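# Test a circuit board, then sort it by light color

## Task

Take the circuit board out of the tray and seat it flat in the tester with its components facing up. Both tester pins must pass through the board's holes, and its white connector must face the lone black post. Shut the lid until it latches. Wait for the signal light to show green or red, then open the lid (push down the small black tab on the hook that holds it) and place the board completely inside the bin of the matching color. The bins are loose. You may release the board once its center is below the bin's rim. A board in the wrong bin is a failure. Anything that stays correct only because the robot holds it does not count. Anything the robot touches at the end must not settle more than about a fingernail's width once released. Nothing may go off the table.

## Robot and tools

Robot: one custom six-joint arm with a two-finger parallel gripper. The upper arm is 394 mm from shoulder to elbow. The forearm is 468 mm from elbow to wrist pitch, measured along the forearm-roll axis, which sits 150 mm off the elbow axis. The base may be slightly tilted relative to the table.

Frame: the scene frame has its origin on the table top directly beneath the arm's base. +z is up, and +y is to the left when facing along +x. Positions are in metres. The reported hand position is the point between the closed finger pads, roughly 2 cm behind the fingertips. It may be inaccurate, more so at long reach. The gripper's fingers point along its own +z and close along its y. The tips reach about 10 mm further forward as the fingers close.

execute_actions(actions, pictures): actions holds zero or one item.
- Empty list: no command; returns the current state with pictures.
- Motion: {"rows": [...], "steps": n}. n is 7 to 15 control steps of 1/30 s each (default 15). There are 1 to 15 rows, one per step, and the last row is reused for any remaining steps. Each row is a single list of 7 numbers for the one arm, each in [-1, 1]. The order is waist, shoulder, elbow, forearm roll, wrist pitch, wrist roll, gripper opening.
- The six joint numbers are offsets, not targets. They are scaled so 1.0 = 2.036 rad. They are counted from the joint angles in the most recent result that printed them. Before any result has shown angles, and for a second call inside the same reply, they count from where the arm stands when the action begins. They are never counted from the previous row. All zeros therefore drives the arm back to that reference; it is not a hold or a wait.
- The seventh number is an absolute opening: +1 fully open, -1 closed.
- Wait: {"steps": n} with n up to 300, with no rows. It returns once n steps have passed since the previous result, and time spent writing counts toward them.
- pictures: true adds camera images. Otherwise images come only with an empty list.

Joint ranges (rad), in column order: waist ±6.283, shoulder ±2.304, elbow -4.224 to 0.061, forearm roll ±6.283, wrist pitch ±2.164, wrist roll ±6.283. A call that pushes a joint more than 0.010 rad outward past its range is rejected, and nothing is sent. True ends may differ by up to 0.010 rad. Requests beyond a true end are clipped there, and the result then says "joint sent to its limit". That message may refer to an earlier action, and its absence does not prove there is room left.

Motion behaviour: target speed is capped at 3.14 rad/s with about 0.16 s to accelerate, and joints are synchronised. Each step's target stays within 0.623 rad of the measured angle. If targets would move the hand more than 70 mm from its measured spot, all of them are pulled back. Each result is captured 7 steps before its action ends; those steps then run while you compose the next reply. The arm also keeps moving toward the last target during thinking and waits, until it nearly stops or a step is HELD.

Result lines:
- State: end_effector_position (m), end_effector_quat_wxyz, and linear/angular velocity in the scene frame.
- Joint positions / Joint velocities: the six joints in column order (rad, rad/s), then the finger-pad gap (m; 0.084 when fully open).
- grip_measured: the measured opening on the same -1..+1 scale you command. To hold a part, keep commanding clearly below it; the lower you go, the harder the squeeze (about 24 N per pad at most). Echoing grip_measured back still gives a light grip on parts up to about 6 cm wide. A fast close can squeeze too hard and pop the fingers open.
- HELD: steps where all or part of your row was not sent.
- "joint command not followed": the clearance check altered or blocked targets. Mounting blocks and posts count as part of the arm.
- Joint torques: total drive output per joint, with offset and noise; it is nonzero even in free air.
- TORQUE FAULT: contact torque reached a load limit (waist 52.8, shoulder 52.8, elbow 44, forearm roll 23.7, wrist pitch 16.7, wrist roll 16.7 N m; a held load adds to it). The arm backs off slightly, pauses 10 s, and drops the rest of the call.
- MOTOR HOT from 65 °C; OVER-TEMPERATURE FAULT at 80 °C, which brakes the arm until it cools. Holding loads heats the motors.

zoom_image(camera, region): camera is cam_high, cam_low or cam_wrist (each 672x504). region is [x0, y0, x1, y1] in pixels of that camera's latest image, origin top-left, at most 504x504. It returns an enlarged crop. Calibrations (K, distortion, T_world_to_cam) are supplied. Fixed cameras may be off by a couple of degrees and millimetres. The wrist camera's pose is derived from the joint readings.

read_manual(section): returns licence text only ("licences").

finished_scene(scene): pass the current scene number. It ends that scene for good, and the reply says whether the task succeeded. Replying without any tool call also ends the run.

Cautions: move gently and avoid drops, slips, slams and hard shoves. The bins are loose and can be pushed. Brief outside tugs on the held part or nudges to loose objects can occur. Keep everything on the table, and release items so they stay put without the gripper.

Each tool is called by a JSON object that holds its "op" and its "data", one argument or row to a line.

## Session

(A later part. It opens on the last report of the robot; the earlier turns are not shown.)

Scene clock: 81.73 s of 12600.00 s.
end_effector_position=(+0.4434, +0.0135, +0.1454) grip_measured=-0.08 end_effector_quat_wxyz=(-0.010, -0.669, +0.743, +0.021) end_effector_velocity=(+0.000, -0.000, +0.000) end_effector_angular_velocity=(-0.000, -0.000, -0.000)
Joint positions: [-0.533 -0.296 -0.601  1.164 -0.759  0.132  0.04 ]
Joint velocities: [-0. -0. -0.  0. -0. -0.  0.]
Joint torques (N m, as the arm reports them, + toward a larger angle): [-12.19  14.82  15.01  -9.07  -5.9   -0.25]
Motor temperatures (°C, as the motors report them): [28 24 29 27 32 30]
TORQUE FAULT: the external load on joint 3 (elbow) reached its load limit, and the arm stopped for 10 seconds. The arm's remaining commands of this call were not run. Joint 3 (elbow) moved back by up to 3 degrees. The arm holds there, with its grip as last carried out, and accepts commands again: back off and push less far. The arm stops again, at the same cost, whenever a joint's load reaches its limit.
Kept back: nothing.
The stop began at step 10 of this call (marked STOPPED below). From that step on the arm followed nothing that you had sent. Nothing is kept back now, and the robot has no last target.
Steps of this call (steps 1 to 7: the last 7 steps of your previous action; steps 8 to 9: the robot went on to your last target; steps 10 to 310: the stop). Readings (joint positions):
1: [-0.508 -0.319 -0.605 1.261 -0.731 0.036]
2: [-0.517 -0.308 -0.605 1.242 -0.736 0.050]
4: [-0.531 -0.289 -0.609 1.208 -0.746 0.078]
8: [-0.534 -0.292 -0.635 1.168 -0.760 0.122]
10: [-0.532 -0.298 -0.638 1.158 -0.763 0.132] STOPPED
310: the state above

Fault. Look.

{"op": "execute_actions", "data": {
  "actions": []
}}

Scene clock: 81.97 s of 12600.00 s.
end_effector_position=(+0.4434, +0.0135, +0.1454) grip_measured=-0.08 end_effector_quat_wxyz=(-0.010, -0.669, +0.743, +0.021) end_effector_velocity=(-0.000, +0.000, +0.000) end_effector_angular_velocity=(+0.000, -0.000, -0.001)
Joint positions: [-0.533 -0.296 -0.601  1.164 -0.759  0.132  0.04 ]
Joint velocities: [-0.  0.  0.  0. -0.  0. -0.]
Joint torques (N m, as the arm reports them, + toward a larger angle): [-5.88 16.63 16.53 -9.   -5.95 -0.12]
Motor temperatures (°C, as the motors report them): [28 24 29 27 32 30]
Kept back: nothing.
Steps of this call (steps 1 to 7: nothing new was sent). Readings (joint positions):
1: [-0.533 -0.296 -0.601 1.164 -0.759 0.132]
2: [-0.533 -0.296 -0.601 1.164 -0.759 0.132]
4: [-0.533 -0.296 -0.601 1.164 -0.759 0.132]
7: the state above
camera_calibration (this result's frames):
cam_wrist: T_world_to_cam=[[-0.996287, 0.0703322, 0.0496471, 0.461182], [0.0721879, 0.996718, 0.0366285, 0.0162666], [-0.046908, 0.0400764, -0.998095, 0.29348], [0, 0, 0, 1]] pos_world=[0.472062, -0.0604108, 0.269429]

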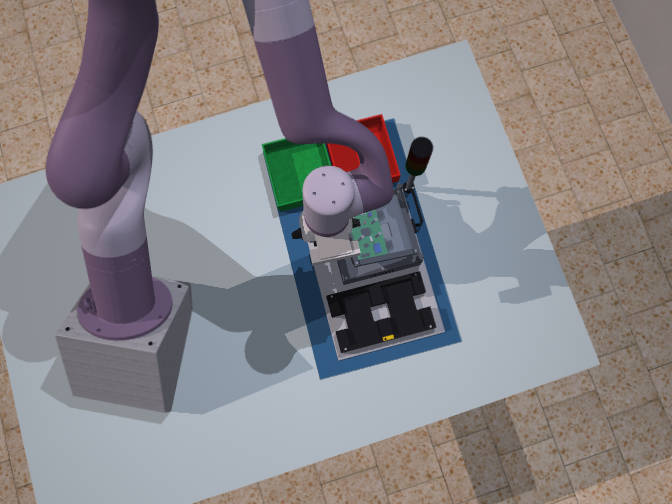

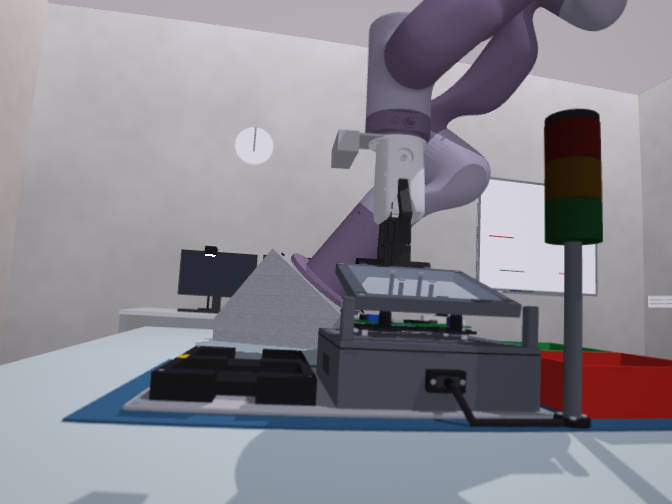

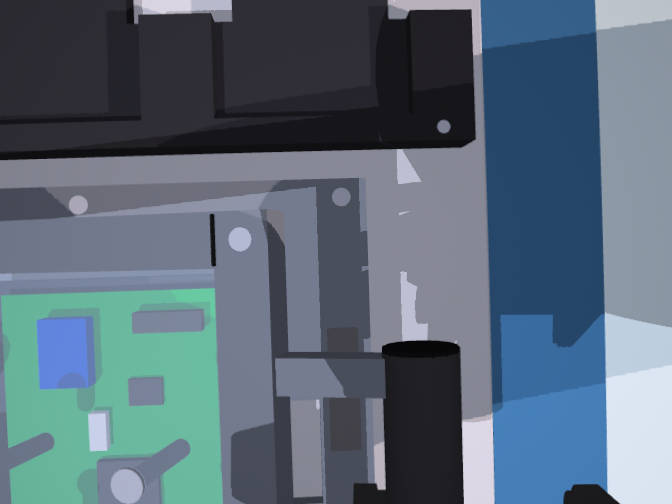

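{"op": "execute_actions", "data": {
  "actions": [
    {"rows":[[-0.003,0.005,0,-0.004,-0.002,0.002,-0.1],[-0.006,0.009,0,-0.008,-0.004,0.003,-0.1],[-0.010,0.014,0,-0.012,-0.006,0.005,-0.1],[-0.013,0.019,0,-0.015,-0.008,0.006,-0.1],[-0.016,0.023,0,-0.019,-0.010,0.008,-0.1],[-0.019,0.028,0,-0.023,-0.012,0.009,-0.1],[-0.022,0.033,0,-0.027,-0.014,0.011,-0.1],[-0.025,0.037,0,-0.031,-0.016,0.012,-0.1],[-0.029,0.042,0,-0.035,-0.018,0.014,-0.1],[-0.0317,0.0465,0.0006,-0.0384,-0.0201,0.0152,-0.1]],"steps":12}
  ]
}}

{"op": "execute_actions", "data": {
  "actions": [
    {"steps":14}
  ],
  "pictures": true
}}

Scene clock: 83.33 s of 12600.00 s.
end_effector_position=(+0.4473, +0.0136, +0.1530) grip_measured=-0.13 end_effector_quat_wxyz=(-0.007, -0.672, +0.741, +0.017) end_effector_velocity=(-0.003, +0.025, +0.083) end_effector_angular_velocity=(+0.074, -0.048, +0.048)
Joint positions: [-0.543 -0.282 -0.604  1.152 -0.767  0.137  0.038]
Joint velocities: [-0.133  0.195  0.05  -0.174 -0.168  0.063  0.027]
Joint torques (N m, as the arm reports them, + toward a larger angle): [-22.98  24.42   0.32  -5.75  -1.49  -0.09]
Motor temperatures (°C, as the motors report them): [28 24 29 27 32 30]
Steps of this call (steps 1 to 36: nothing new was sent; steps 37 to 41: the first 5 steps of this action). Readings (joint positions):
37: [-0.533 -0.296 -0.601 1.164 -0.759 0.132]
38: [-0.533 -0.295 -0.602 1.163 -0.759 0.133]
40: [-0.538 -0.288 -0.604 1.157 -0.762 0.135]
41: the state above

Scene clock: 83.80 s of 12600.00 s.
end_effector_position=(+0.4544, +0.0133, +0.1891) grip_measured=-0.11 end_effector_quat_wxyz=(+0.001, +0.681, -0.732, -0.002) end_effector_velocity=(+0.004, -0.001, +0.010) end_effector_angular_velocity=(-0.009, -0.011, +0.009)
Joint positions: [-0.596 -0.204 -0.599  1.087 -0.8    0.162  0.039]
Joint velocities: [-0.013  0.02  -0.003 -0.015 -0.005  0.006  0.   ]
Joint torques (N m, as the arm reports them, + toward a larger angle): [-11.77  22.67 -11.86  -0.78   0.19  -0.18]
Motor temperatures (°C, as the motors report them): [28 24 29 27 32 30]
Kept back: nothing.
Steps of this call (steps 1 to 7: the last 7 steps of your previous action; steps 8 to 14: the robot went on to your last target). Readings (joint positions):
1: [-0.547 -0.275 -0.602 1.146 -0.773 0.140]
2: [-0.553 -0.267 -0.601 1.139 -0.777 0.142]
4: [-0.564 -0.250 -0.598 1.124 -0.785 0.148]
8: [-0.587 -0.218 -0.598 1.098 -0.796 0.158]
14: the state above
camera_calibration (this result's frames):
cam_wrist: T_world_to_cam=[[-0.999244, 0.0379463, 0.00842277, 0.479471], [0.0381401, 0.99898, 0.024181, 0.031838], [-0.0074966, 0.0244839, -0.999672, 0.320222], [0, 0, 0, 1]] pos_world=[0.480294, -0.0578399, 0.315309]

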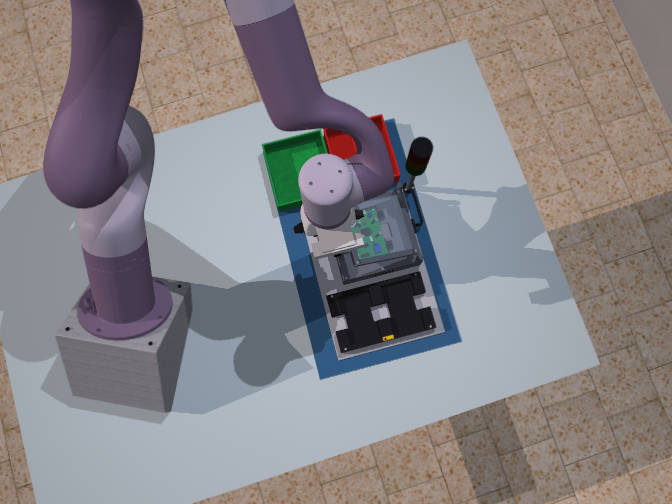

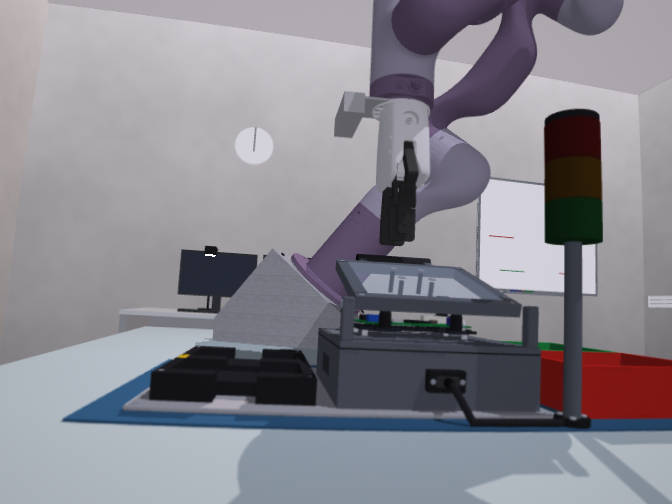

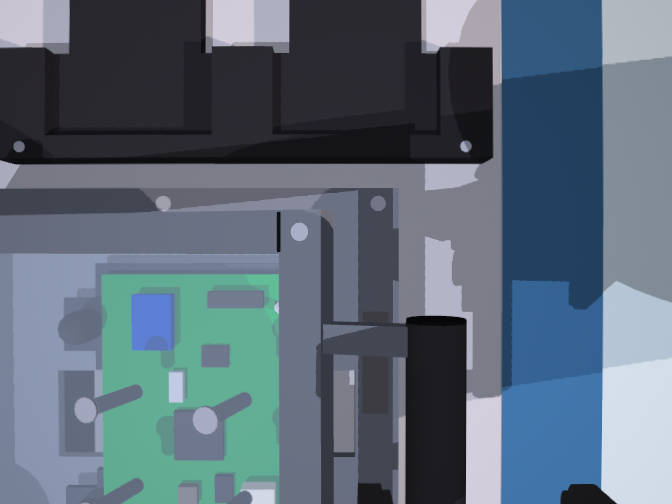

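{"op": "execute_actions", "data": {
  "actions": [
    {"rows":[[0.004,-0.004,-0.008,0.003,0.001,0,-0.4],[0.009,-0.011,-0.017,0.008,0.003,0,-0.7],[0.015,-0.020,-0.025,0.014,0.006,0,-1],[0.021,-0.030,-0.033,0.020,0.009,0,-1],[0.028,-0.040,-0.040,0.026,0.012,0,-1],[0.0342,-0.0503,-0.0447,0.0326,0.0152,-0.0007,-1],[0.038,-0.055,-0.045,0.040,0.018,-0.006,-1],[0.042,-0.060,-0.046,0.048,0.021,-0.012,-1],[0.046,-0.065,-0.046,0.056,0.023,-0.018,-1],[0.050,-0.070,-0.047,0.064,0.026,-0.023,-1],[0.053,-0.075,-0.047,0.071,0.029,-0.029,-1],[0.057,-0.080,-0.048,0.079,0.032,-0.034,-1],[0.061,-0.085,-0.048,0.087,0.034,-0.040,-1],[0.065,-0.090,-0.049,0.095,0.037,-0.046,-1],[0.0688,-0.0952,-0.0491,0.1025,0.0398,-0.0513,-1]],"steps":15}
  ]
}}

{"op": "execute_actions", "data": {
  "actions": [
    {"steps":16}
  ],
  "pictures": true
}}

Scene clock: 84.87 s of 12600.00 s.
end_effector_position=(+0.4816, +0.0098, +0.1745) grip_measured=-1.00 end_effector_quat_wxyz=(-0.001, +0.683, -0.730, +0.002) end_effector_velocity=(+0.114, -0.016, -0.158) end_effector_angular_velocity=(+0.020, +0.029, -0.026)
Joint positions: [-0.553 -0.264 -0.66   1.128 -0.781  0.161  0.   ]
Joint velocities: [ 0.311 -0.462 -0.301  0.342  0.154 -0.079  0.   ]
Joint torques (N m, as the arm reports them, + toward a larger angle): [-17.45  28.51  -7.36  -2.11   0.25  -0.76]
Motor temperatures (°C, as the motors report them): [28 24 29 27 32 30]
Steps of this call (steps 1 to 24: the robot went on to your last target; steps 25 to 32: the first 8 steps of this action). Readings (joint positions):
25: [-0.597 -0.202 -0.600 1.086 -0.800 0.163]
26: [-0.596 -0.203 -0.602 1.087 -0.800 0.163]
28: [-0.588 -0.213 -0.615 1.094 -0.797 0.163]
32: the state above

Scene clock: 85.40 s of 12600.00 s.
end_effector_position=(+0.4932, +0.0082, +0.1156) grip_measured=-1.00 end_effector_quat_wxyz=(-0.001, +0.682, -0.731, +0.000) end_effector_velocity=(+0.000, +0.000, -0.004) end_effector_angular_velocity=(+0.006, -0.008, +0.001)
Joint positions: [-0.461 -0.392 -0.699  1.29  -0.723  0.061  0.   ]
Joint velocities: [ 0.003 -0.01   0.001  0.027 -0.003 -0.026  0.   ]
Joint torques (N m, as the arm reports them, + toward a larger angle): [ 3.23 -3.19 -9.06  2.69  2.44 -0.68]
Motor temperatures (°C, as the motors report them): [28 24 29 27 32 30]
Kept back: nothing.
Steps of this call (steps 1 to 7: the last 7 steps of your previous action; steps 8 to 16: the robot went on to your last target). Readings (joint positions):
1: [-0.543 -0.279 -0.669 1.140 -0.776 0.157]
2: [-0.533 -0.293 -0.676 1.153 -0.771 0.151]
4: [-0.516 -0.318 -0.685 1.182 -0.760 0.136]
8: [-0.483 -0.361 -0.694 1.242 -0.738 0.096]
16: the state above
camera_calibration (this result's frames):
cam_wrist: T_world_to_cam=[[-0.999347, 0.0360124, 0.00298985, 0.519771], [0.0360736, 0.999064, 0.0238765, 0.0383243], [-0.0021272, 0.0239687, -0.99971, 0.244509], [0, 0, 0, 1]] pos_world=[0.518569, -0.0628672, 0.241969]

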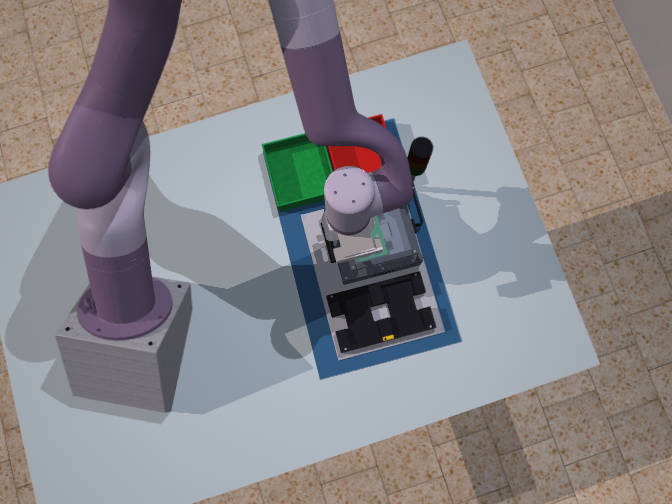

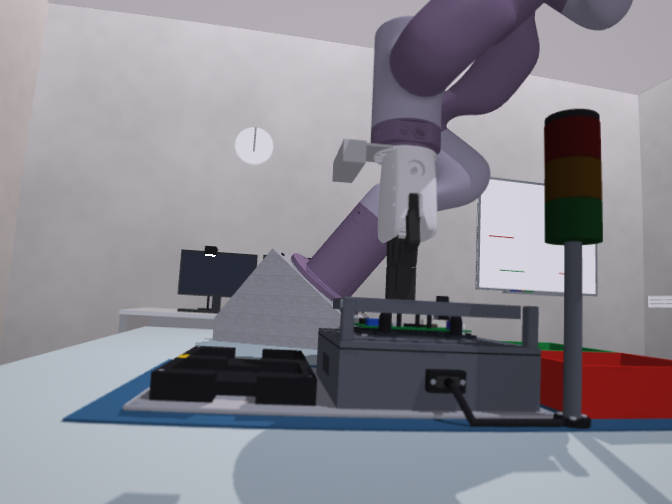

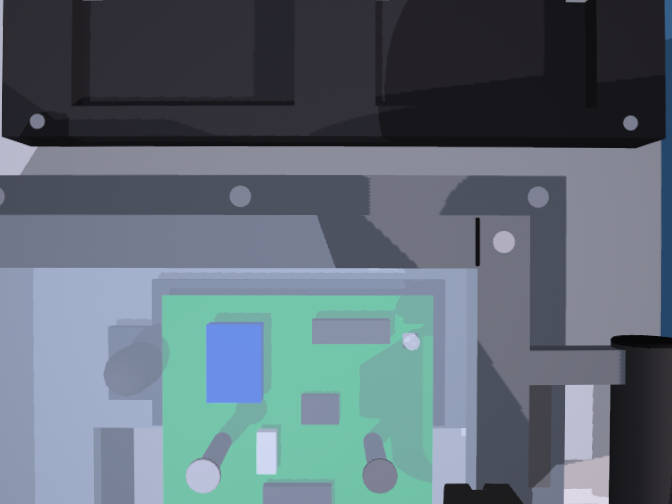

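{"op": "execute_actions", "data": {
  "actions": [
    {"rows":[[0.003,-0.004,0,0.005,0.002,-0.003,-1],[0.004,-0.005,0,0.007,0.003,-0.004,-1],[0.0054,-0.0066,-0.0003,0.0086,0.004,-0.0059,-1]],"steps":12}
  ],
  "pictures": true
}}

Scene clock: 85.97 s of 12600.00 s.
end_effector_position=(+0.4944, +0.0074, +0.1148) grip_measured=-1.00 end_effector_quat_wxyz=(-0.002, +0.682, -0.731, +0.003) end_effector_velocity=(+0.000, -0.001, -0.002) end_effector_angular_velocity=(+0.004, -0.016, +0.007)
Joint positions: [-0.46  -0.394 -0.699  1.3   -0.72   0.053  0.   ]
Joint velocities: [-0.002 -0.005  0.006  0.034 -0.002 -0.04   0.   ]
Joint torques (N m, as the arm reports them, + toward a larger angle): [ 16.83 -36.6   -5.86   4.6    6.44  -0.29]
Motor temperatures (°C, as the motors report them): [28 24 29 27 32 30]
Steps of this call (steps 1 to 12: the robot went on to your last target; steps 13 to 17: the first 5 steps of this action). Readings (joint positions):
13: [-0.460 -0.393 -0.700 1.295 -0.720 0.058]
14: [-0.460 -0.393 -0.700 1.296 -0.720 0.057]
16: [-0.460 -0.394 -0.699 1.299 -0.720 0.055]
17: the state above
camera_calibration (this result's frames):
cam_wrist: T_world_to_cam=[[-0.999347, 0.0360858, -0.0018381, 0.521601], [0.036038, 0.999119, 0.0214944, 0.039365], [0.00261212, 0.0214141, -0.999767, 0.241367], [0, 0, 0, 1]] pos_world=[0.519211, -0.0633213, 0.241423]

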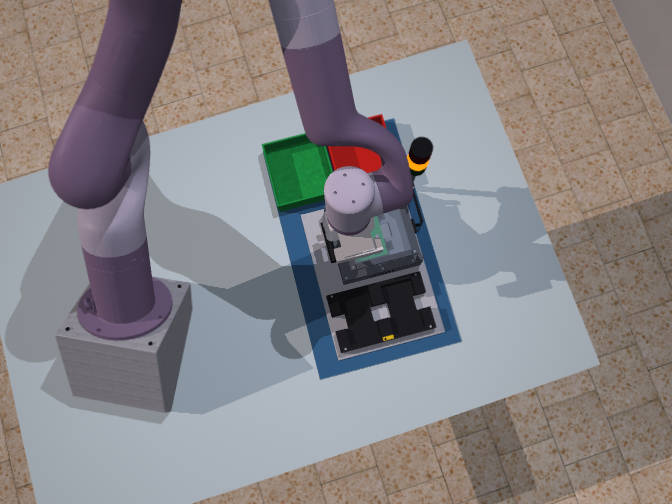

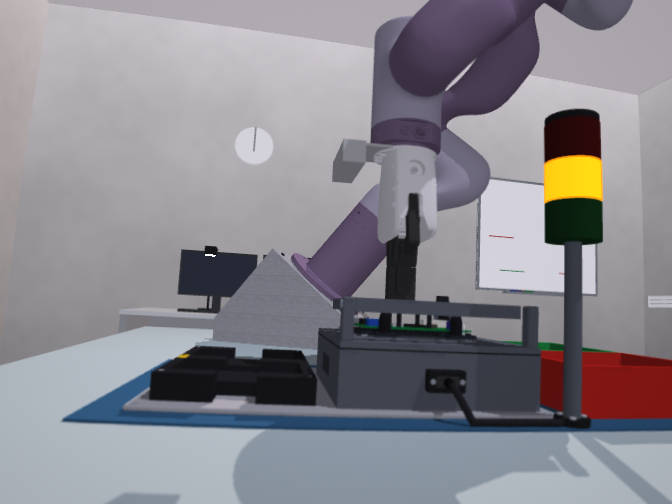

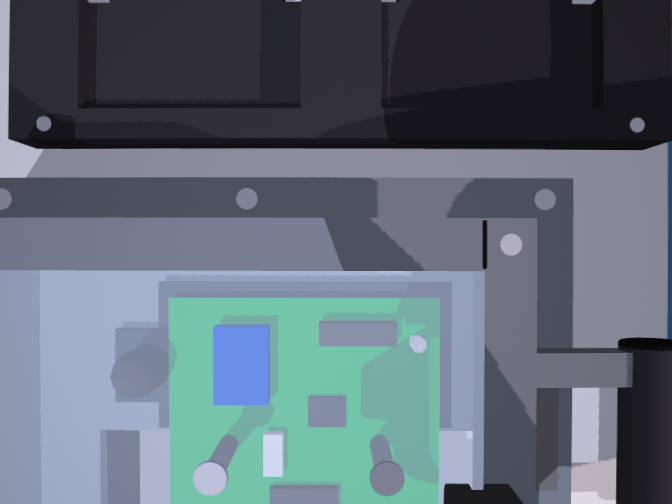

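{"op": "execute_actions", "data": {
  "actions": [
    {"rows":[[-0.004,0.005,0,-0.008,-0.003,0.006,-1],[-0.008,0.010,0.001,-0.016,-0.005,0.012,-1],[-0.012,0.016,0.002,-0.027,-0.009,0.020,-1],[-0.017,0.023,0.002,-0.038,-0.013,0.028,-1],[-0.022,0.030,0.003,-0.050,-0.017,0.036,-1],[-0.028,0.037,0.004,-0.061,-0.021,0.045,-1],[-0.0326,0.043,0.0044,-0.072,-0.0241,0.0528,-1]],"steps":10}
  ]
}}

{"op": "execute_actions", "data": {
  "actions": [
    {"steps":14}
  ],
  "pictures": true
}}

Scene clock: 86.43 s of 12600.00 s.
end_effector_position=(+0.4946, +0.0071, +0.1166) grip_measured=-1.00 end_effector_quat_wxyz=(-0.002, +0.682, -0.731, +0.004) end_effector_velocity=(+0.004, -0.006, +0.034) end_effector_angular_velocity=(-0.047, +0.036, -0.018)
Joint positions: [-0.463 -0.391 -0.699  1.296 -0.721  0.055  0.   ]
Joint velocities: [-0.032  0.066 -0.014 -0.169  0.016  0.17   0.   ]
Joint torques (N m, as the arm reports them, + toward a larger angle): [-11.15  28.79  -4.5   -2.63   1.64  -0.27]
Motor temperatures (°C, as the motors report them): [28 24 29 27 32 30]
Steps of this call (steps 1 to 7: the last 7 steps of your previous action; steps 8 to 11: the robot went on to your last target; steps 12 to 14: the first 3 steps of this action). Readings (joint positions):
12: [-0.460 -0.395 -0.699 1.303 -0.721 0.049]
13: [-0.461 -0.393 -0.699 1.300 -0.721 0.051]
14: the state above

Scene clock: 86.90 s of 12600.00 s.
end_effector_position=(+0.4922, +0.0080, +0.1590) grip_measured=-1.00 end_effector_quat_wxyz=(+0.001, +0.682, -0.732, -0.000) end_effector_velocity=(-0.002, +0.001, +0.011) end_effector_angular_velocity=(+0.005, +0.005, -0.002)
Joint positions: [-0.524 -0.309 -0.69   1.157 -0.767  0.158  0.   ]
Joint velocities: [-0.016  0.021  0.003 -0.036 -0.018  0.027  0.   ]
Joint torques (N m, as the arm reports them, + toward a larger angle): [-11.31  28.86 -10.32  -0.6   -0.17  -0.36]
Motor temperatures (°C, as the motors report them): [28 24 29 27 32 30]
Kept back: nothing.
Steps of this call (steps 1 to 7: the last 7 steps of your previous action; steps 8 to 14: the robot went on to your last target). Readings (joint positions):
1: [-0.464 -0.388 -0.699 1.288 -0.720 0.062]
2: [-0.469 -0.383 -0.697 1.277 -0.722 0.071]
4: [-0.483 -0.363 -0.695 1.245 -0.733 0.095]
8: [-0.513 -0.323 -0.692 1.181 -0.757 0.140]
14: the state above
camera_calibration (this result's frames):
cam_wrist: T_world_to_cam=[[-0.999296, 0.0369859, 0.00627354, 0.518121], [0.0371165, 0.999065, 0.0221629, 0.0372865], [-0.00544796, 0.0223801, -0.999735, 0.289564], [0, 0, 0, 1]] pos_world=[0.51795, -0.0628953, 0.28541]

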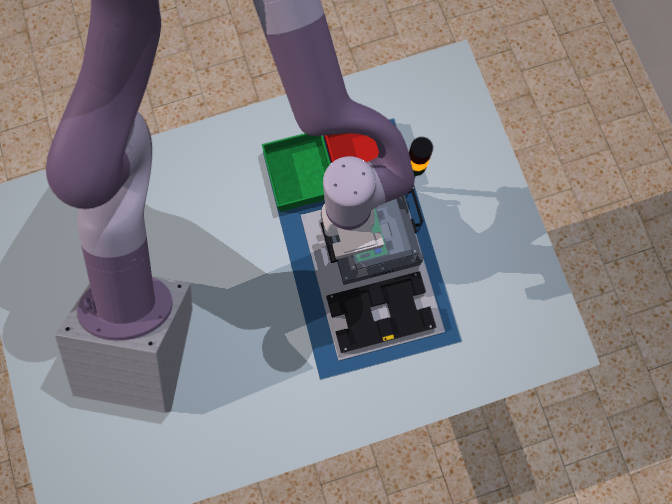

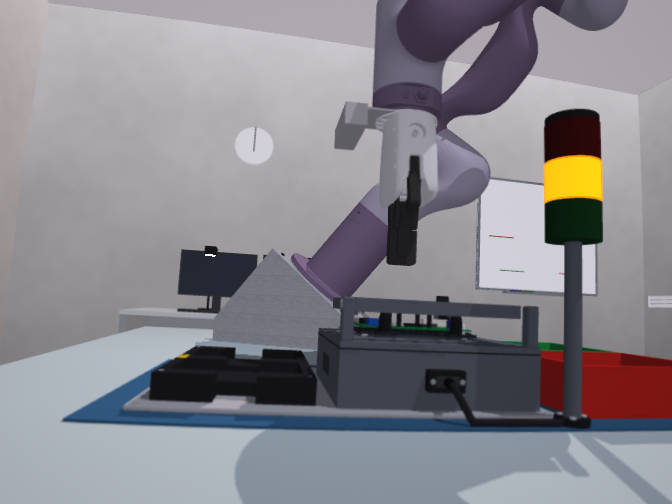

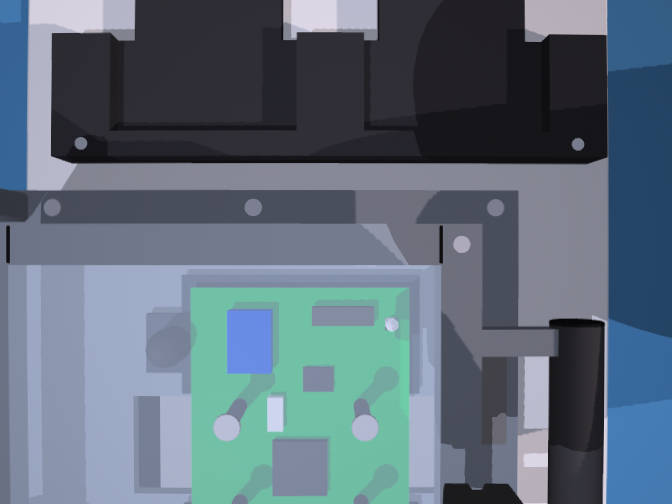

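{"op": "execute_actions", "data": {
  "actions": [
    {"rows":[[0.003,0.011,0.006,-0.003,-0.001,0.007,-1],[0.005,0.021,0.011,-0.005,-0.002,0.015,-1],[0.008,0.032,0.017,-0.008,-0.004,0.022,-1],[0.011,0.043,0.022,-0.011,-0.005,0.029,-1],[0.013,0.054,0.028,-0.014,-0.006,0.036,-1],[0.016,0.064,0.034,-0.016,-0.007,0.044,-1],[0.019,0.075,0.039,-0.019,-0.008,0.051,-1],[0.021,0.086,0.045,-0.022,-0.010,0.058,-1],[0.024,0.097,0.050,-0.025,-0.011,0.065,-1],[0.027,0.107,0.056,-0.027,-0.012,0.073,-1],[0.029,0.118,0.062,-0.030,-0.013,0.080,-1],[0.0321,0.1288,0.0672,-0.0327,-0.0143,0.0872,-1]],"steps":14}
  ]
}}

{"op": "execute_actions", "data": {
  "actions": [
    {"steps":16}
  ],
  "pictures": true
}}

Scene clock: 87.90 s of 12600.00 s.
end_effector_position=(+0.4879, +0.0281, +0.1681) grip_measured=-1.00 end_effector_quat_wxyz=(+0.000, +0.682, -0.732, -0.000) end_effector_velocity=(-0.037, +0.165, +0.070) end_effector_angular_velocity=(-0.000, -0.008, +0.008)
Joint positions: [-0.508 -0.244 -0.657  1.14  -0.774  0.203  0.   ]
Joint velocities: [ 0.138  0.537  0.277 -0.127 -0.057  0.355  0.   ]
Joint torques (N m, as the arm reports them, + toward a larger angle): [-13.3   30.02  -7.35  -1.8   -0.01  -0.15]
Motor temperatures (°C, as the motors report them): [28 24 29 27 32 30]
Steps of this call (steps 1 to 23: the robot went on to your last target; steps 24 to 30: the first 7 steps of this action). Readings (joint positions):
24: [-0.526 -0.307 -0.690 1.153 -0.769 0.161]
25: [-0.525 -0.304 -0.689 1.153 -0.769 0.163]
27: [-0.520 -0.289 -0.680 1.150 -0.770 0.173]
30: the state above

Scene clock: 88.43 s of 12600.00 s.
end_effector_position=(+0.4676, +0.0841, +0.1902) grip_measured=-1.00 end_effector_quat_wxyz=(+0.000, +0.681, -0.732, -0.000) end_effector_velocity=(-0.003, +0.007, +0.003) end_effector_angular_velocity=(-0.002, -0.001, -0.001)
Joint positions: [-0.459 -0.05  -0.555  1.091 -0.796  0.334  0.   ]
Joint velocities: [ 0.007  0.027  0.013 -0.007 -0.001  0.019  0.   ]
Joint torques (N m, as the arm reports them, + toward a larger angle): [-10.79  19.35 -12.72  -1.61   0.01   0.02]
Motor temperatures (°C, as the motors report them): [28 24 29 27 32 30]
Kept back: nothing.
Steps of this call (steps 1 to 7: the last 7 steps of your previous action; steps 8 to 16: the robot went on to your last target). Readings (joint positions):
1: [-0.503 -0.226 -0.647 1.136 -0.776 0.215]
2: [-0.499 -0.206 -0.637 1.131 -0.778 0.228]
4: [-0.488 -0.166 -0.616 1.120 -0.783 0.255]
8: [-0.469 -0.087 -0.575 1.101 -0.792 0.308]
16: the state above
camera_calibration (this result's frames):
cam_wrist: T_world_to_cam=[[-0.999275, 0.0375822, 0.00600689, 0.490562], [0.0377081, 0.999037, 0.0224256, -0.0388474], [-0.0051583, 0.0226358, -0.99973, 0.318702], [0, 0, 0, 1]] pos_world=[0.493316, 0.0131595, 0.316541]

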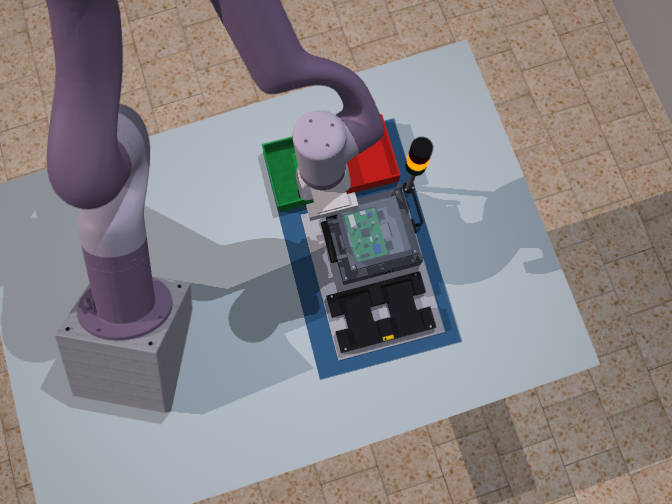

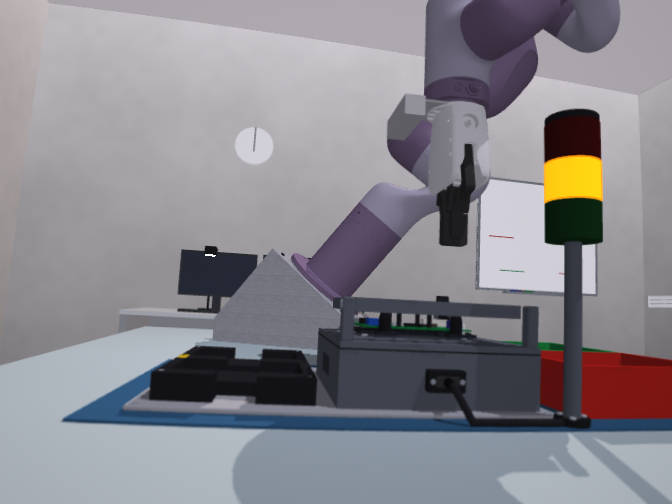

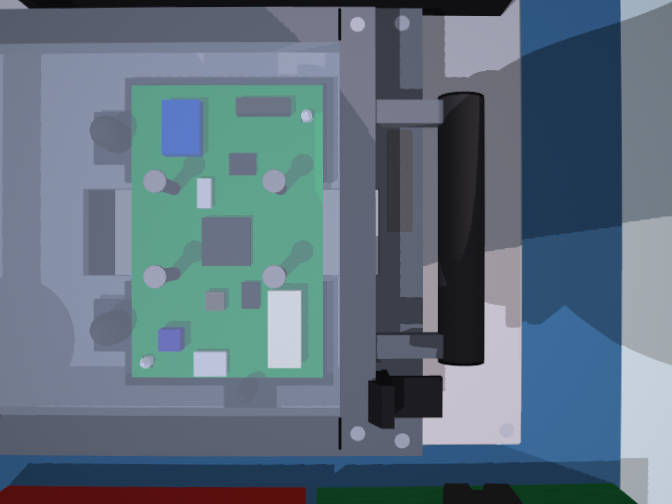

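{"op": "execute_actions", "data": {
  "actions": [
    {"rows":[[0.004,-0.007,0,0.010,0.004,-0.008,-1],[0.008,-0.013,-0.001,0.019,0.007,-0.016,-1],[0.012,-0.020,-0.001,0.029,0.011,-0.024,-1],[0.016,-0.027,-0.002,0.038,0.015,-0.032,-1],[0.020,-0.034,-0.002,0.048,0.019,-0.040,-1],[0.025,-0.040,-0.003,0.058,0.022,-0.047,-1],[0.029,-0.047,-0.003,0.067,0.026,-0.055,-1],[0.033,-0.054,-0.004,0.077,0.030,-0.063,-1],[0.037,-0.061,-0.004,0.086,0.033,-0.071,-1],[0.0409,-0.0674,-0.0047,0.096,0.0371,-0.079,-1]],"steps":12}
  ]
}}

{"op": "execute_actions", "data": {
  "actions": [
    {"steps":14}
  ],
  "pictures": true
}}

Scene clock: 89.73 s of 12600.00 s.
end_effector_position=(+0.4688, +0.0838, +0.1819) grip_measured=-1.00 end_effector_quat_wxyz=(-0.002, +0.682, -0.731, -0.000) end_effector_velocity=(+0.011, -0.013, -0.118) end_effector_angular_velocity=(+0.038, -0.018, +0.005)
Joint positions: [-0.447 -0.069 -0.556  1.12  -0.784  0.31   0.   ]
Joint velocities: [ 0.159 -0.288 -0.021  0.386  0.151 -0.324  0.   ]
Joint torques (N m, as the arm reports them, + toward a larger angle): [-3.62 16.39 -9.44 -2.6   0.1   0.01]
Motor temperatures (°C, as the motors report them): [28 24 29 27 32 30]
Steps of this call (steps 1 to 15: the robot went on to your last target; steps 16 to 34: nothing new was sent; steps 35 to 39: the first 5 steps of this action). Readings (joint positions):
35: [-0.459 -0.047 -0.554 1.091 -0.796 0.335]
36: [-0.458 -0.049 -0.554 1.093 -0.795 0.333]
38: [-0.452 -0.060 -0.555 1.109 -0.789 0.320]
39: the state above

Scene clock: 90.20 s of 12600.00 s.
end_effector_position=(+0.4695, +0.0785, +0.1330) grip_measured=-1.00 end_effector_quat_wxyz=(-0.004, +0.682, -0.731, -0.001) end_effector_velocity=(+0.001, -0.002, -0.012) end_effector_angular_velocity=(-0.004, -0.003, +0.004)
Joint positions: [-0.378 -0.184 -0.564  1.282 -0.722  0.177  0.   ]
Joint velocities: [ 0.018 -0.029 -0.004  0.045  0.017 -0.04   0.   ]
Joint torques (N m, as the arm reports them, + toward a larger angle): [-8.79 25.65 -8.51 -2.9   0.03 -0.49]
Motor temperatures (°C, as the motors report them): [28 24 29 27 32 30]
Kept back: nothing.
Steps of this call (steps 1 to 7: the last 7 steps of your previous action; steps 8 to 14: the robot went on to your last target). Readings (joint positions):
1: [-0.441 -0.080 -0.557 1.134 -0.779 0.298]
2: [-0.435 -0.091 -0.557 1.150 -0.773 0.285]
4: [-0.420 -0.115 -0.559 1.184 -0.760 0.258]
8: [-0.391 -0.164 -0.562 1.252 -0.734 0.202]
14: the state above
camera_calibration (this result's frames):
cam_wrist: T_world_to_cam=[[-0.999357, 0.0358321, 0.00110643, 0.493844], [0.0358491, 0.998937, 0.0289859, -0.0320184], [-0.0000666254, 0.0290069, -0.999579, 0.2588], [0, 0, 0, 1]] pos_world=[0.494692, 0.00678197, 0.259072]

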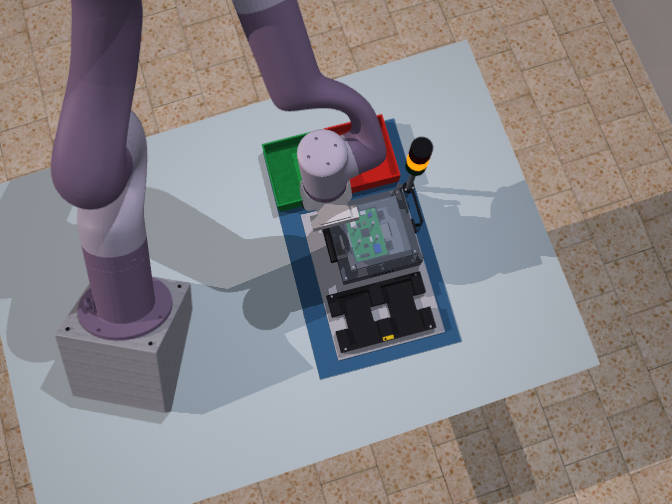

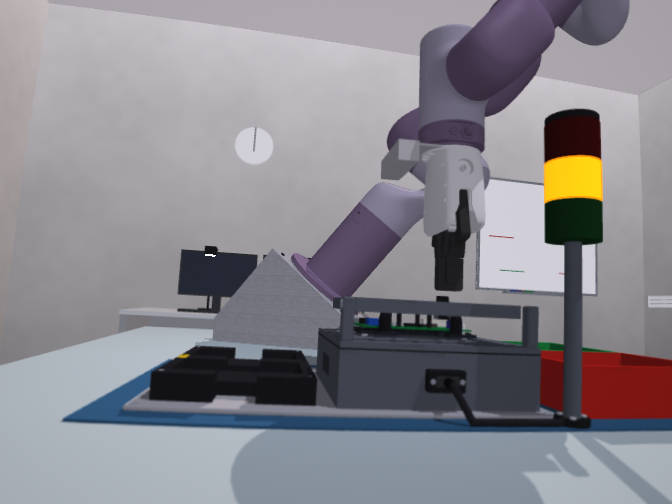

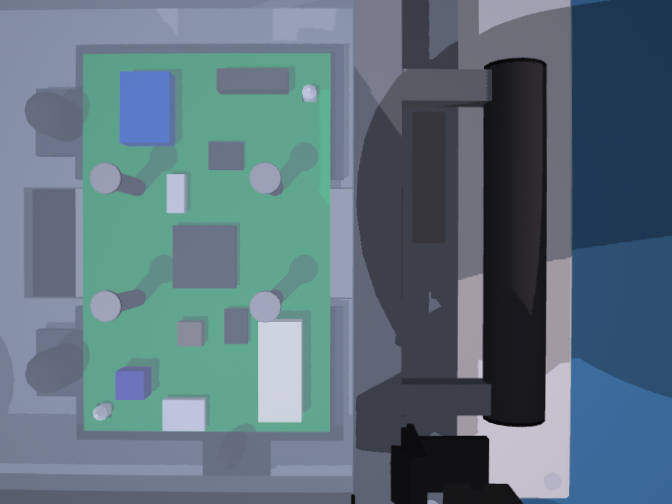

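{"op": "execute_actions", "data": {
  "actions": [
    {"steps":75}
  ],
  "pictures": true
}}

Scene clock: 92.70 s of 12600.00 s.
end_effector_position=(+0.4694, +0.0783, +0.1316) grip_measured=-1.00 end_effector_quat_wxyz=(-0.004, +0.682, -0.731, -0.001) end_effector_velocity=(+0.000, -0.000, -0.000) end_effector_angular_velocity=(-0.001, -0.000, +0.002)
Joint positions: [-0.376 -0.188 -0.565  1.287 -0.72   0.173  0.   ]
Joint velocities: [ 0.     0.    -0.     0.     0.001 -0.001  0.   ]
Joint torques (N m, as the arm reports them, + toward a larger angle): [-13.99  28.14  -9.22  -2.71   0.2   -0.36]
Motor temperatures (°C, as the motors report them): [28 24 29 27 32 30]
Kept back: nothing.
Steps of this call (steps 1 to 30: the robot went on to your last target; steps 31 to 75: nothing new was sent). Readings (joint positions):
1: [-0.378 -0.185 -0.564 1.283 -0.721 0.176]
2: [-0.377 -0.186 -0.565 1.284 -0.721 0.175]
4: [-0.377 -0.186 -0.565 1.285 -0.721 0.174]
8: [-0.376 -0.187 -0.565 1.286 -0.720 0.173]
75: the state above
The arm was judged still, so your last target was given up. Only a new action makes it travel on or press farther. Fingers that are still opening or closing keep moving.
camera_calibration (this result's frames):
cam_wrist: T_world_to_cam=[[-0.999351, 0.0359992, 0.00134564, 0.493638], [0.0360231, 0.998937, 0.0287566, -0.0318104], [-0.000308995, 0.0287864, -0.999586, 0.257475], [0, 0, 0, 1]] pos_world=[0.494543, 0.00659419, 0.257619]

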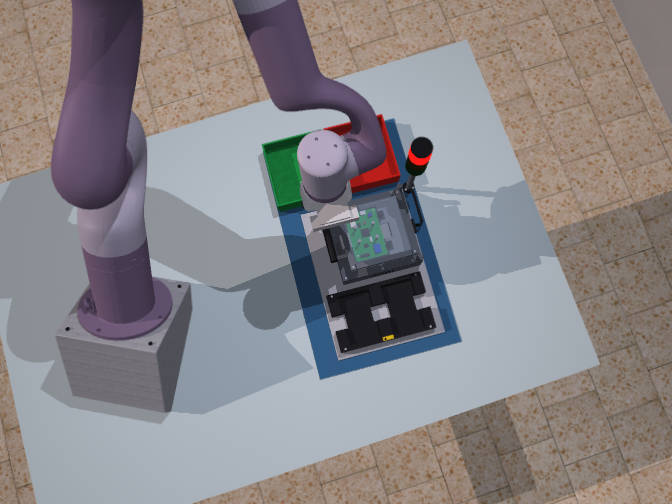

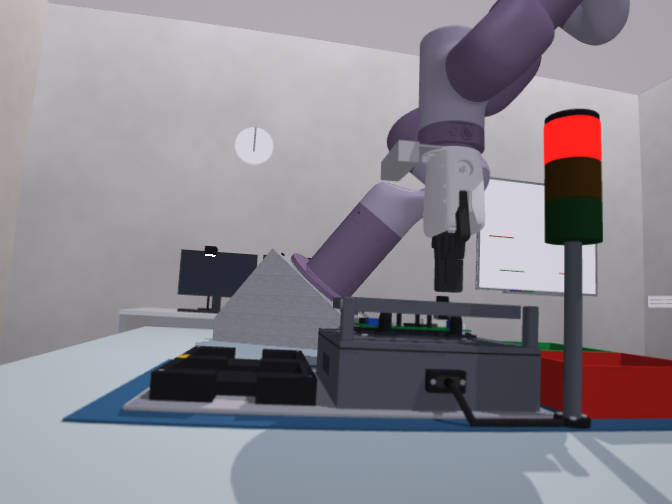

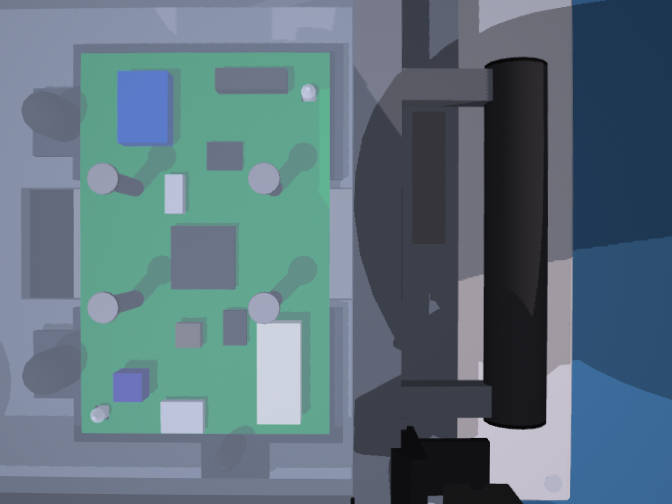

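{"op": "execute_actions", "data": {
  "actions": [
    {"rows":[[0.002,-0.003,0,0.004,0.002,-0.004,-1],[0.004,-0.006,0,0.009,0.004,-0.008,-1],[0.006,-0.010,-0.001,0.014,0.005,-0.011,-1],[0.008,-0.013,-0.001,0.018,0.007,-0.015,-1],[0.010,-0.016,-0.001,0.023,0.009,-0.019,-1],[0.012,-0.019,-0.001,0.028,0.011,-0.023,-1],[0.014,-0.023,-0.001,0.032,0.012,-0.027,-1],[0.0161,-0.0258,-0.0016,0.037,0.0141,-0.0306,-1]],"steps":10}
  ]
}}

{"op": "execute_actions", "data": {
  "actions": [
    {"steps":12}
  ],
  "pictures": true
}}

Scene clock: 93.23 s of 12600.00 s.
end_effector_position=(+0.4693, +0.0781, +0.1303) grip_measured=-1.00 end_effector_quat_wxyz=(-0.003, +0.682, -0.731, -0.000) end_effector_velocity=(-0.004, -0.005, -0.034) end_effector_angular_velocity=(-0.010, +0.003, +0.002)
Joint positions: [-0.374 -0.19  -0.565  1.291 -0.718  0.169  0.   ]
Joint velocities: [ 0.05  -0.077 -0.003  0.114  0.047 -0.096  0.   ]
Joint torques (N m, as the arm reports them, + toward a larger angle): [-11.8   21.09  -8.8   -0.81  -0.6   -0.32]
Motor temperatures (°C, as the motors report them): [28 24 29 27 32 30]
Steps of this call (steps 1 to 13: nothing new was sent; steps 14 to 16: the first 3 steps of this action). Readings (joint positions):
14: [-0.376 -0.188 -0.565 1.287 -0.720 0.173]
15: [-0.376 -0.188 -0.565 1.288 -0.719 0.171]
16: the state above

Scene clock: 93.63 s of 12600.00 s.
end_effector_position=(+0.4647, +0.0756, +0.1101) grip_measured=-1.00 end_effector_quat_wxyz=(-0.000, +0.681, -0.732, -0.002) end_effector_velocity=(-0.003, -0.000, -0.008) end_effector_angular_velocity=(+0.002, -0.001, +0.004)
Joint positions: [-0.347 -0.236 -0.565  1.356 -0.696  0.114  0.   ]
Joint velocities: [ 0.01  -0.017  0.003  0.034  0.005 -0.035  0.   ]
Joint torques (N m, as the arm reports them, + toward a larger angle): [ -4.59  10.77 -17.6    2.39   2.34  -0.59]
Motor temperatures (°C, as the motors report them): [28 24 29 27 32 30]
Kept back: nothing.
Steps of this call (steps 1 to 7: the last 7 steps of your previous action; steps 8 to 12: the robot went on to your last target). Readings (joint positions):
1: [-0.372 -0.194 -0.565 1.296 -0.716 0.165]
2: [-0.370 -0.198 -0.565 1.302 -0.714 0.160]
4: [-0.363 -0.208 -0.566 1.316 -0.708 0.148]
8: [-0.350 -0.230 -0.566 1.346 -0.698 0.123]
12: the state above
camera_calibration (this result's frames):
cam_wrist: T_world_to_cam=[[-0.999267, 0.0375683, 0.00730205, 0.488263], [0.0377429, 0.998963, 0.0254559, -0.0288374], [-0.00633814, 0.0257128, -0.999649, 0.239139], [0, 0, 0, 1]] pos_world=[0.490509, 0.00431534, 0.236224]

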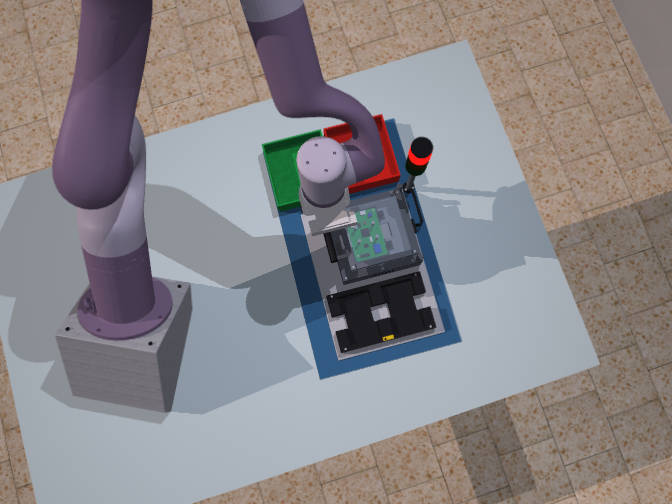

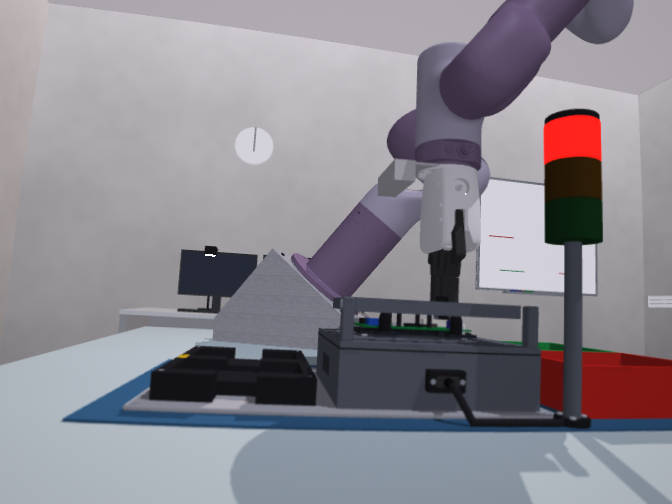

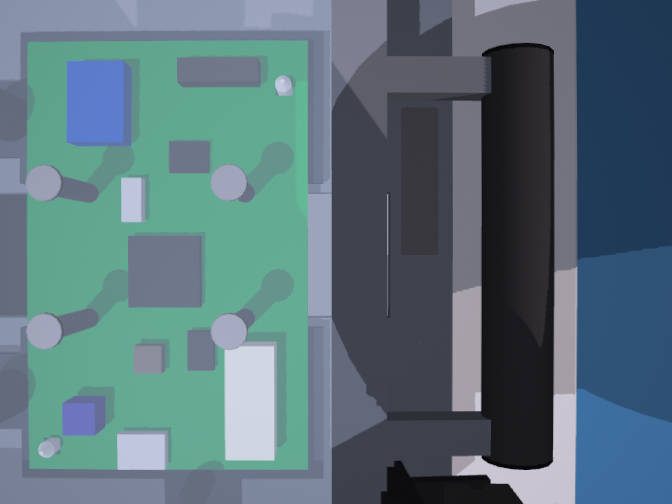

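In contact; press a little more (~4 mm).

{"op": "execute_actions", "data": {
  "actions": [
    {"rows":[[0.003,-0.004,-0.002,0.005,0.003,-0.003,-1],[0.005,-0.007,-0.003,0.009,0.005,-0.006,-1],[0.006,-0.009,-0.003,0.012,0.006,-0.009,-1]],"steps":12}
  ]
}}

{"op": "execute_actions", "data": {
  "actions": [
    {"steps":8}
  ],
  "pictures": true
}}

Scene clock: 94.17 s of 12600.00 s.
end_effector_position=(+0.4602, +0.0748, +0.1043) grip_measured=-1.00 end_effector_quat_wxyz=(+0.004, +0.681, -0.732, -0.004) end_effector_velocity=(+0.012, -0.001, -0.011) end_effector_angular_velocity=(+0.003, -0.025, +0.017)
Joint positions: [-0.339 -0.248 -0.562  1.367 -0.688  0.104  0.   ]
Joint velocities: [ 0.018 -0.034 -0.021  0.07   0.006 -0.066  0.001]
Joint torques (N m, as the arm reports them, + toward a larger angle): [ -0.8    4.49 -26.93   6.21   5.1   -0.87]
Motor temperatures (°C, as the motors report them): [28 24 29 27 32 30]
Steps of this call (steps 1 to 11: the robot went on to your last target; steps 12 to 16: the first 5 steps of this action). Readings (joint positions):
12: [-0.343 -0.241 -0.563 1.359 -0.692 0.111]
13: [-0.342 -0.241 -0.563 1.360 -0.692 0.110]
15: [-0.340 -0.245 -0.562 1.364 -0.689 0.106]
16: the state above

Scene clock: 94.43 s of 12600.00 s.
end_effector_position=(+0.4603, +0.0747, +0.1037) grip_measured=-1.00 end_effector_quat_wxyz=(+0.002, +0.682, -0.732, -0.004) end_effector_velocity=(+0.000, -0.000, +0.000) end_effector_angular_velocity=(+0.003, -0.002, -0.001)
Joint positions: [-0.339 -0.25  -0.562  1.372 -0.69   0.096  0.   ]
Joint velocities: [-0.002 -0.001  0.     0.003 -0.003 -0.004 -0.   ]
Joint torques (N m, as the arm reports them, + toward a larger angle): [  9.64 -17.2  -29.03   8.51   6.8   -0.6 ]
Motor temperatures (°C, as the motors report them): [28 24 29 27 32 30]
Kept back: nothing.
Steps of this call (steps 1 to 7: the last 7 steps of your previous action; step 8: the robot went on to your last target). Readings (joint positions):
1: [-0.338 -0.248 -0.562 1.369 -0.688 0.102]
2: [-0.338 -0.249 -0.562 1.370 -0.688 0.100]
4: [-0.339 -0.250 -0.562 1.371 -0.689 0.098]
8: the state above
camera_calibration (this result's frames):
cam_wrist: T_world_to_cam=[[-0.999216, 0.0369322, 0.0142572, 0.483267], [0.037282, 0.998989, 0.0251034, -0.0273273], [-0.0133157, 0.0256152, -0.999583, 0.235902], [0, 0, 0, 1]] pos_world=[0.487048, 0.00340884, 0.2296]

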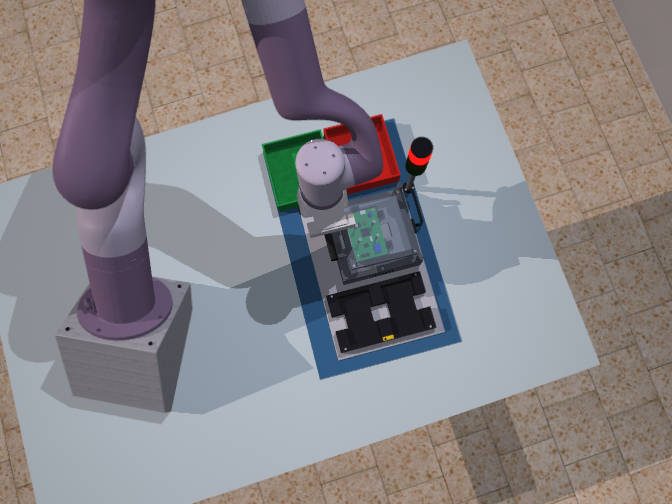

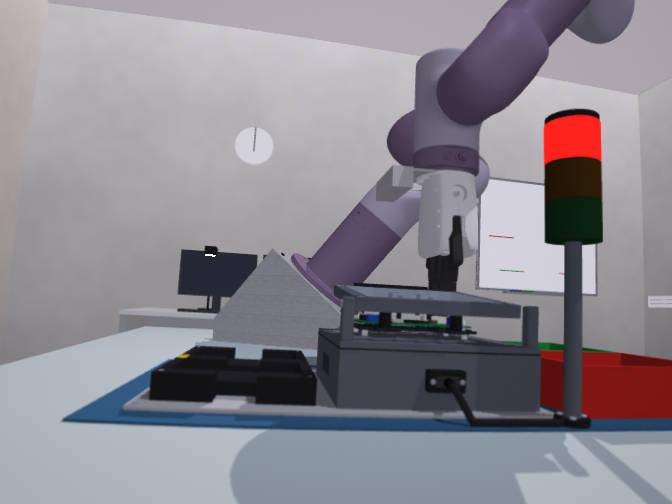

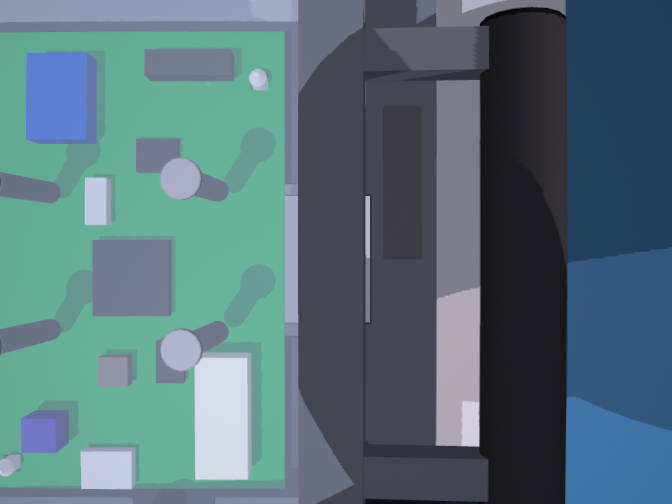

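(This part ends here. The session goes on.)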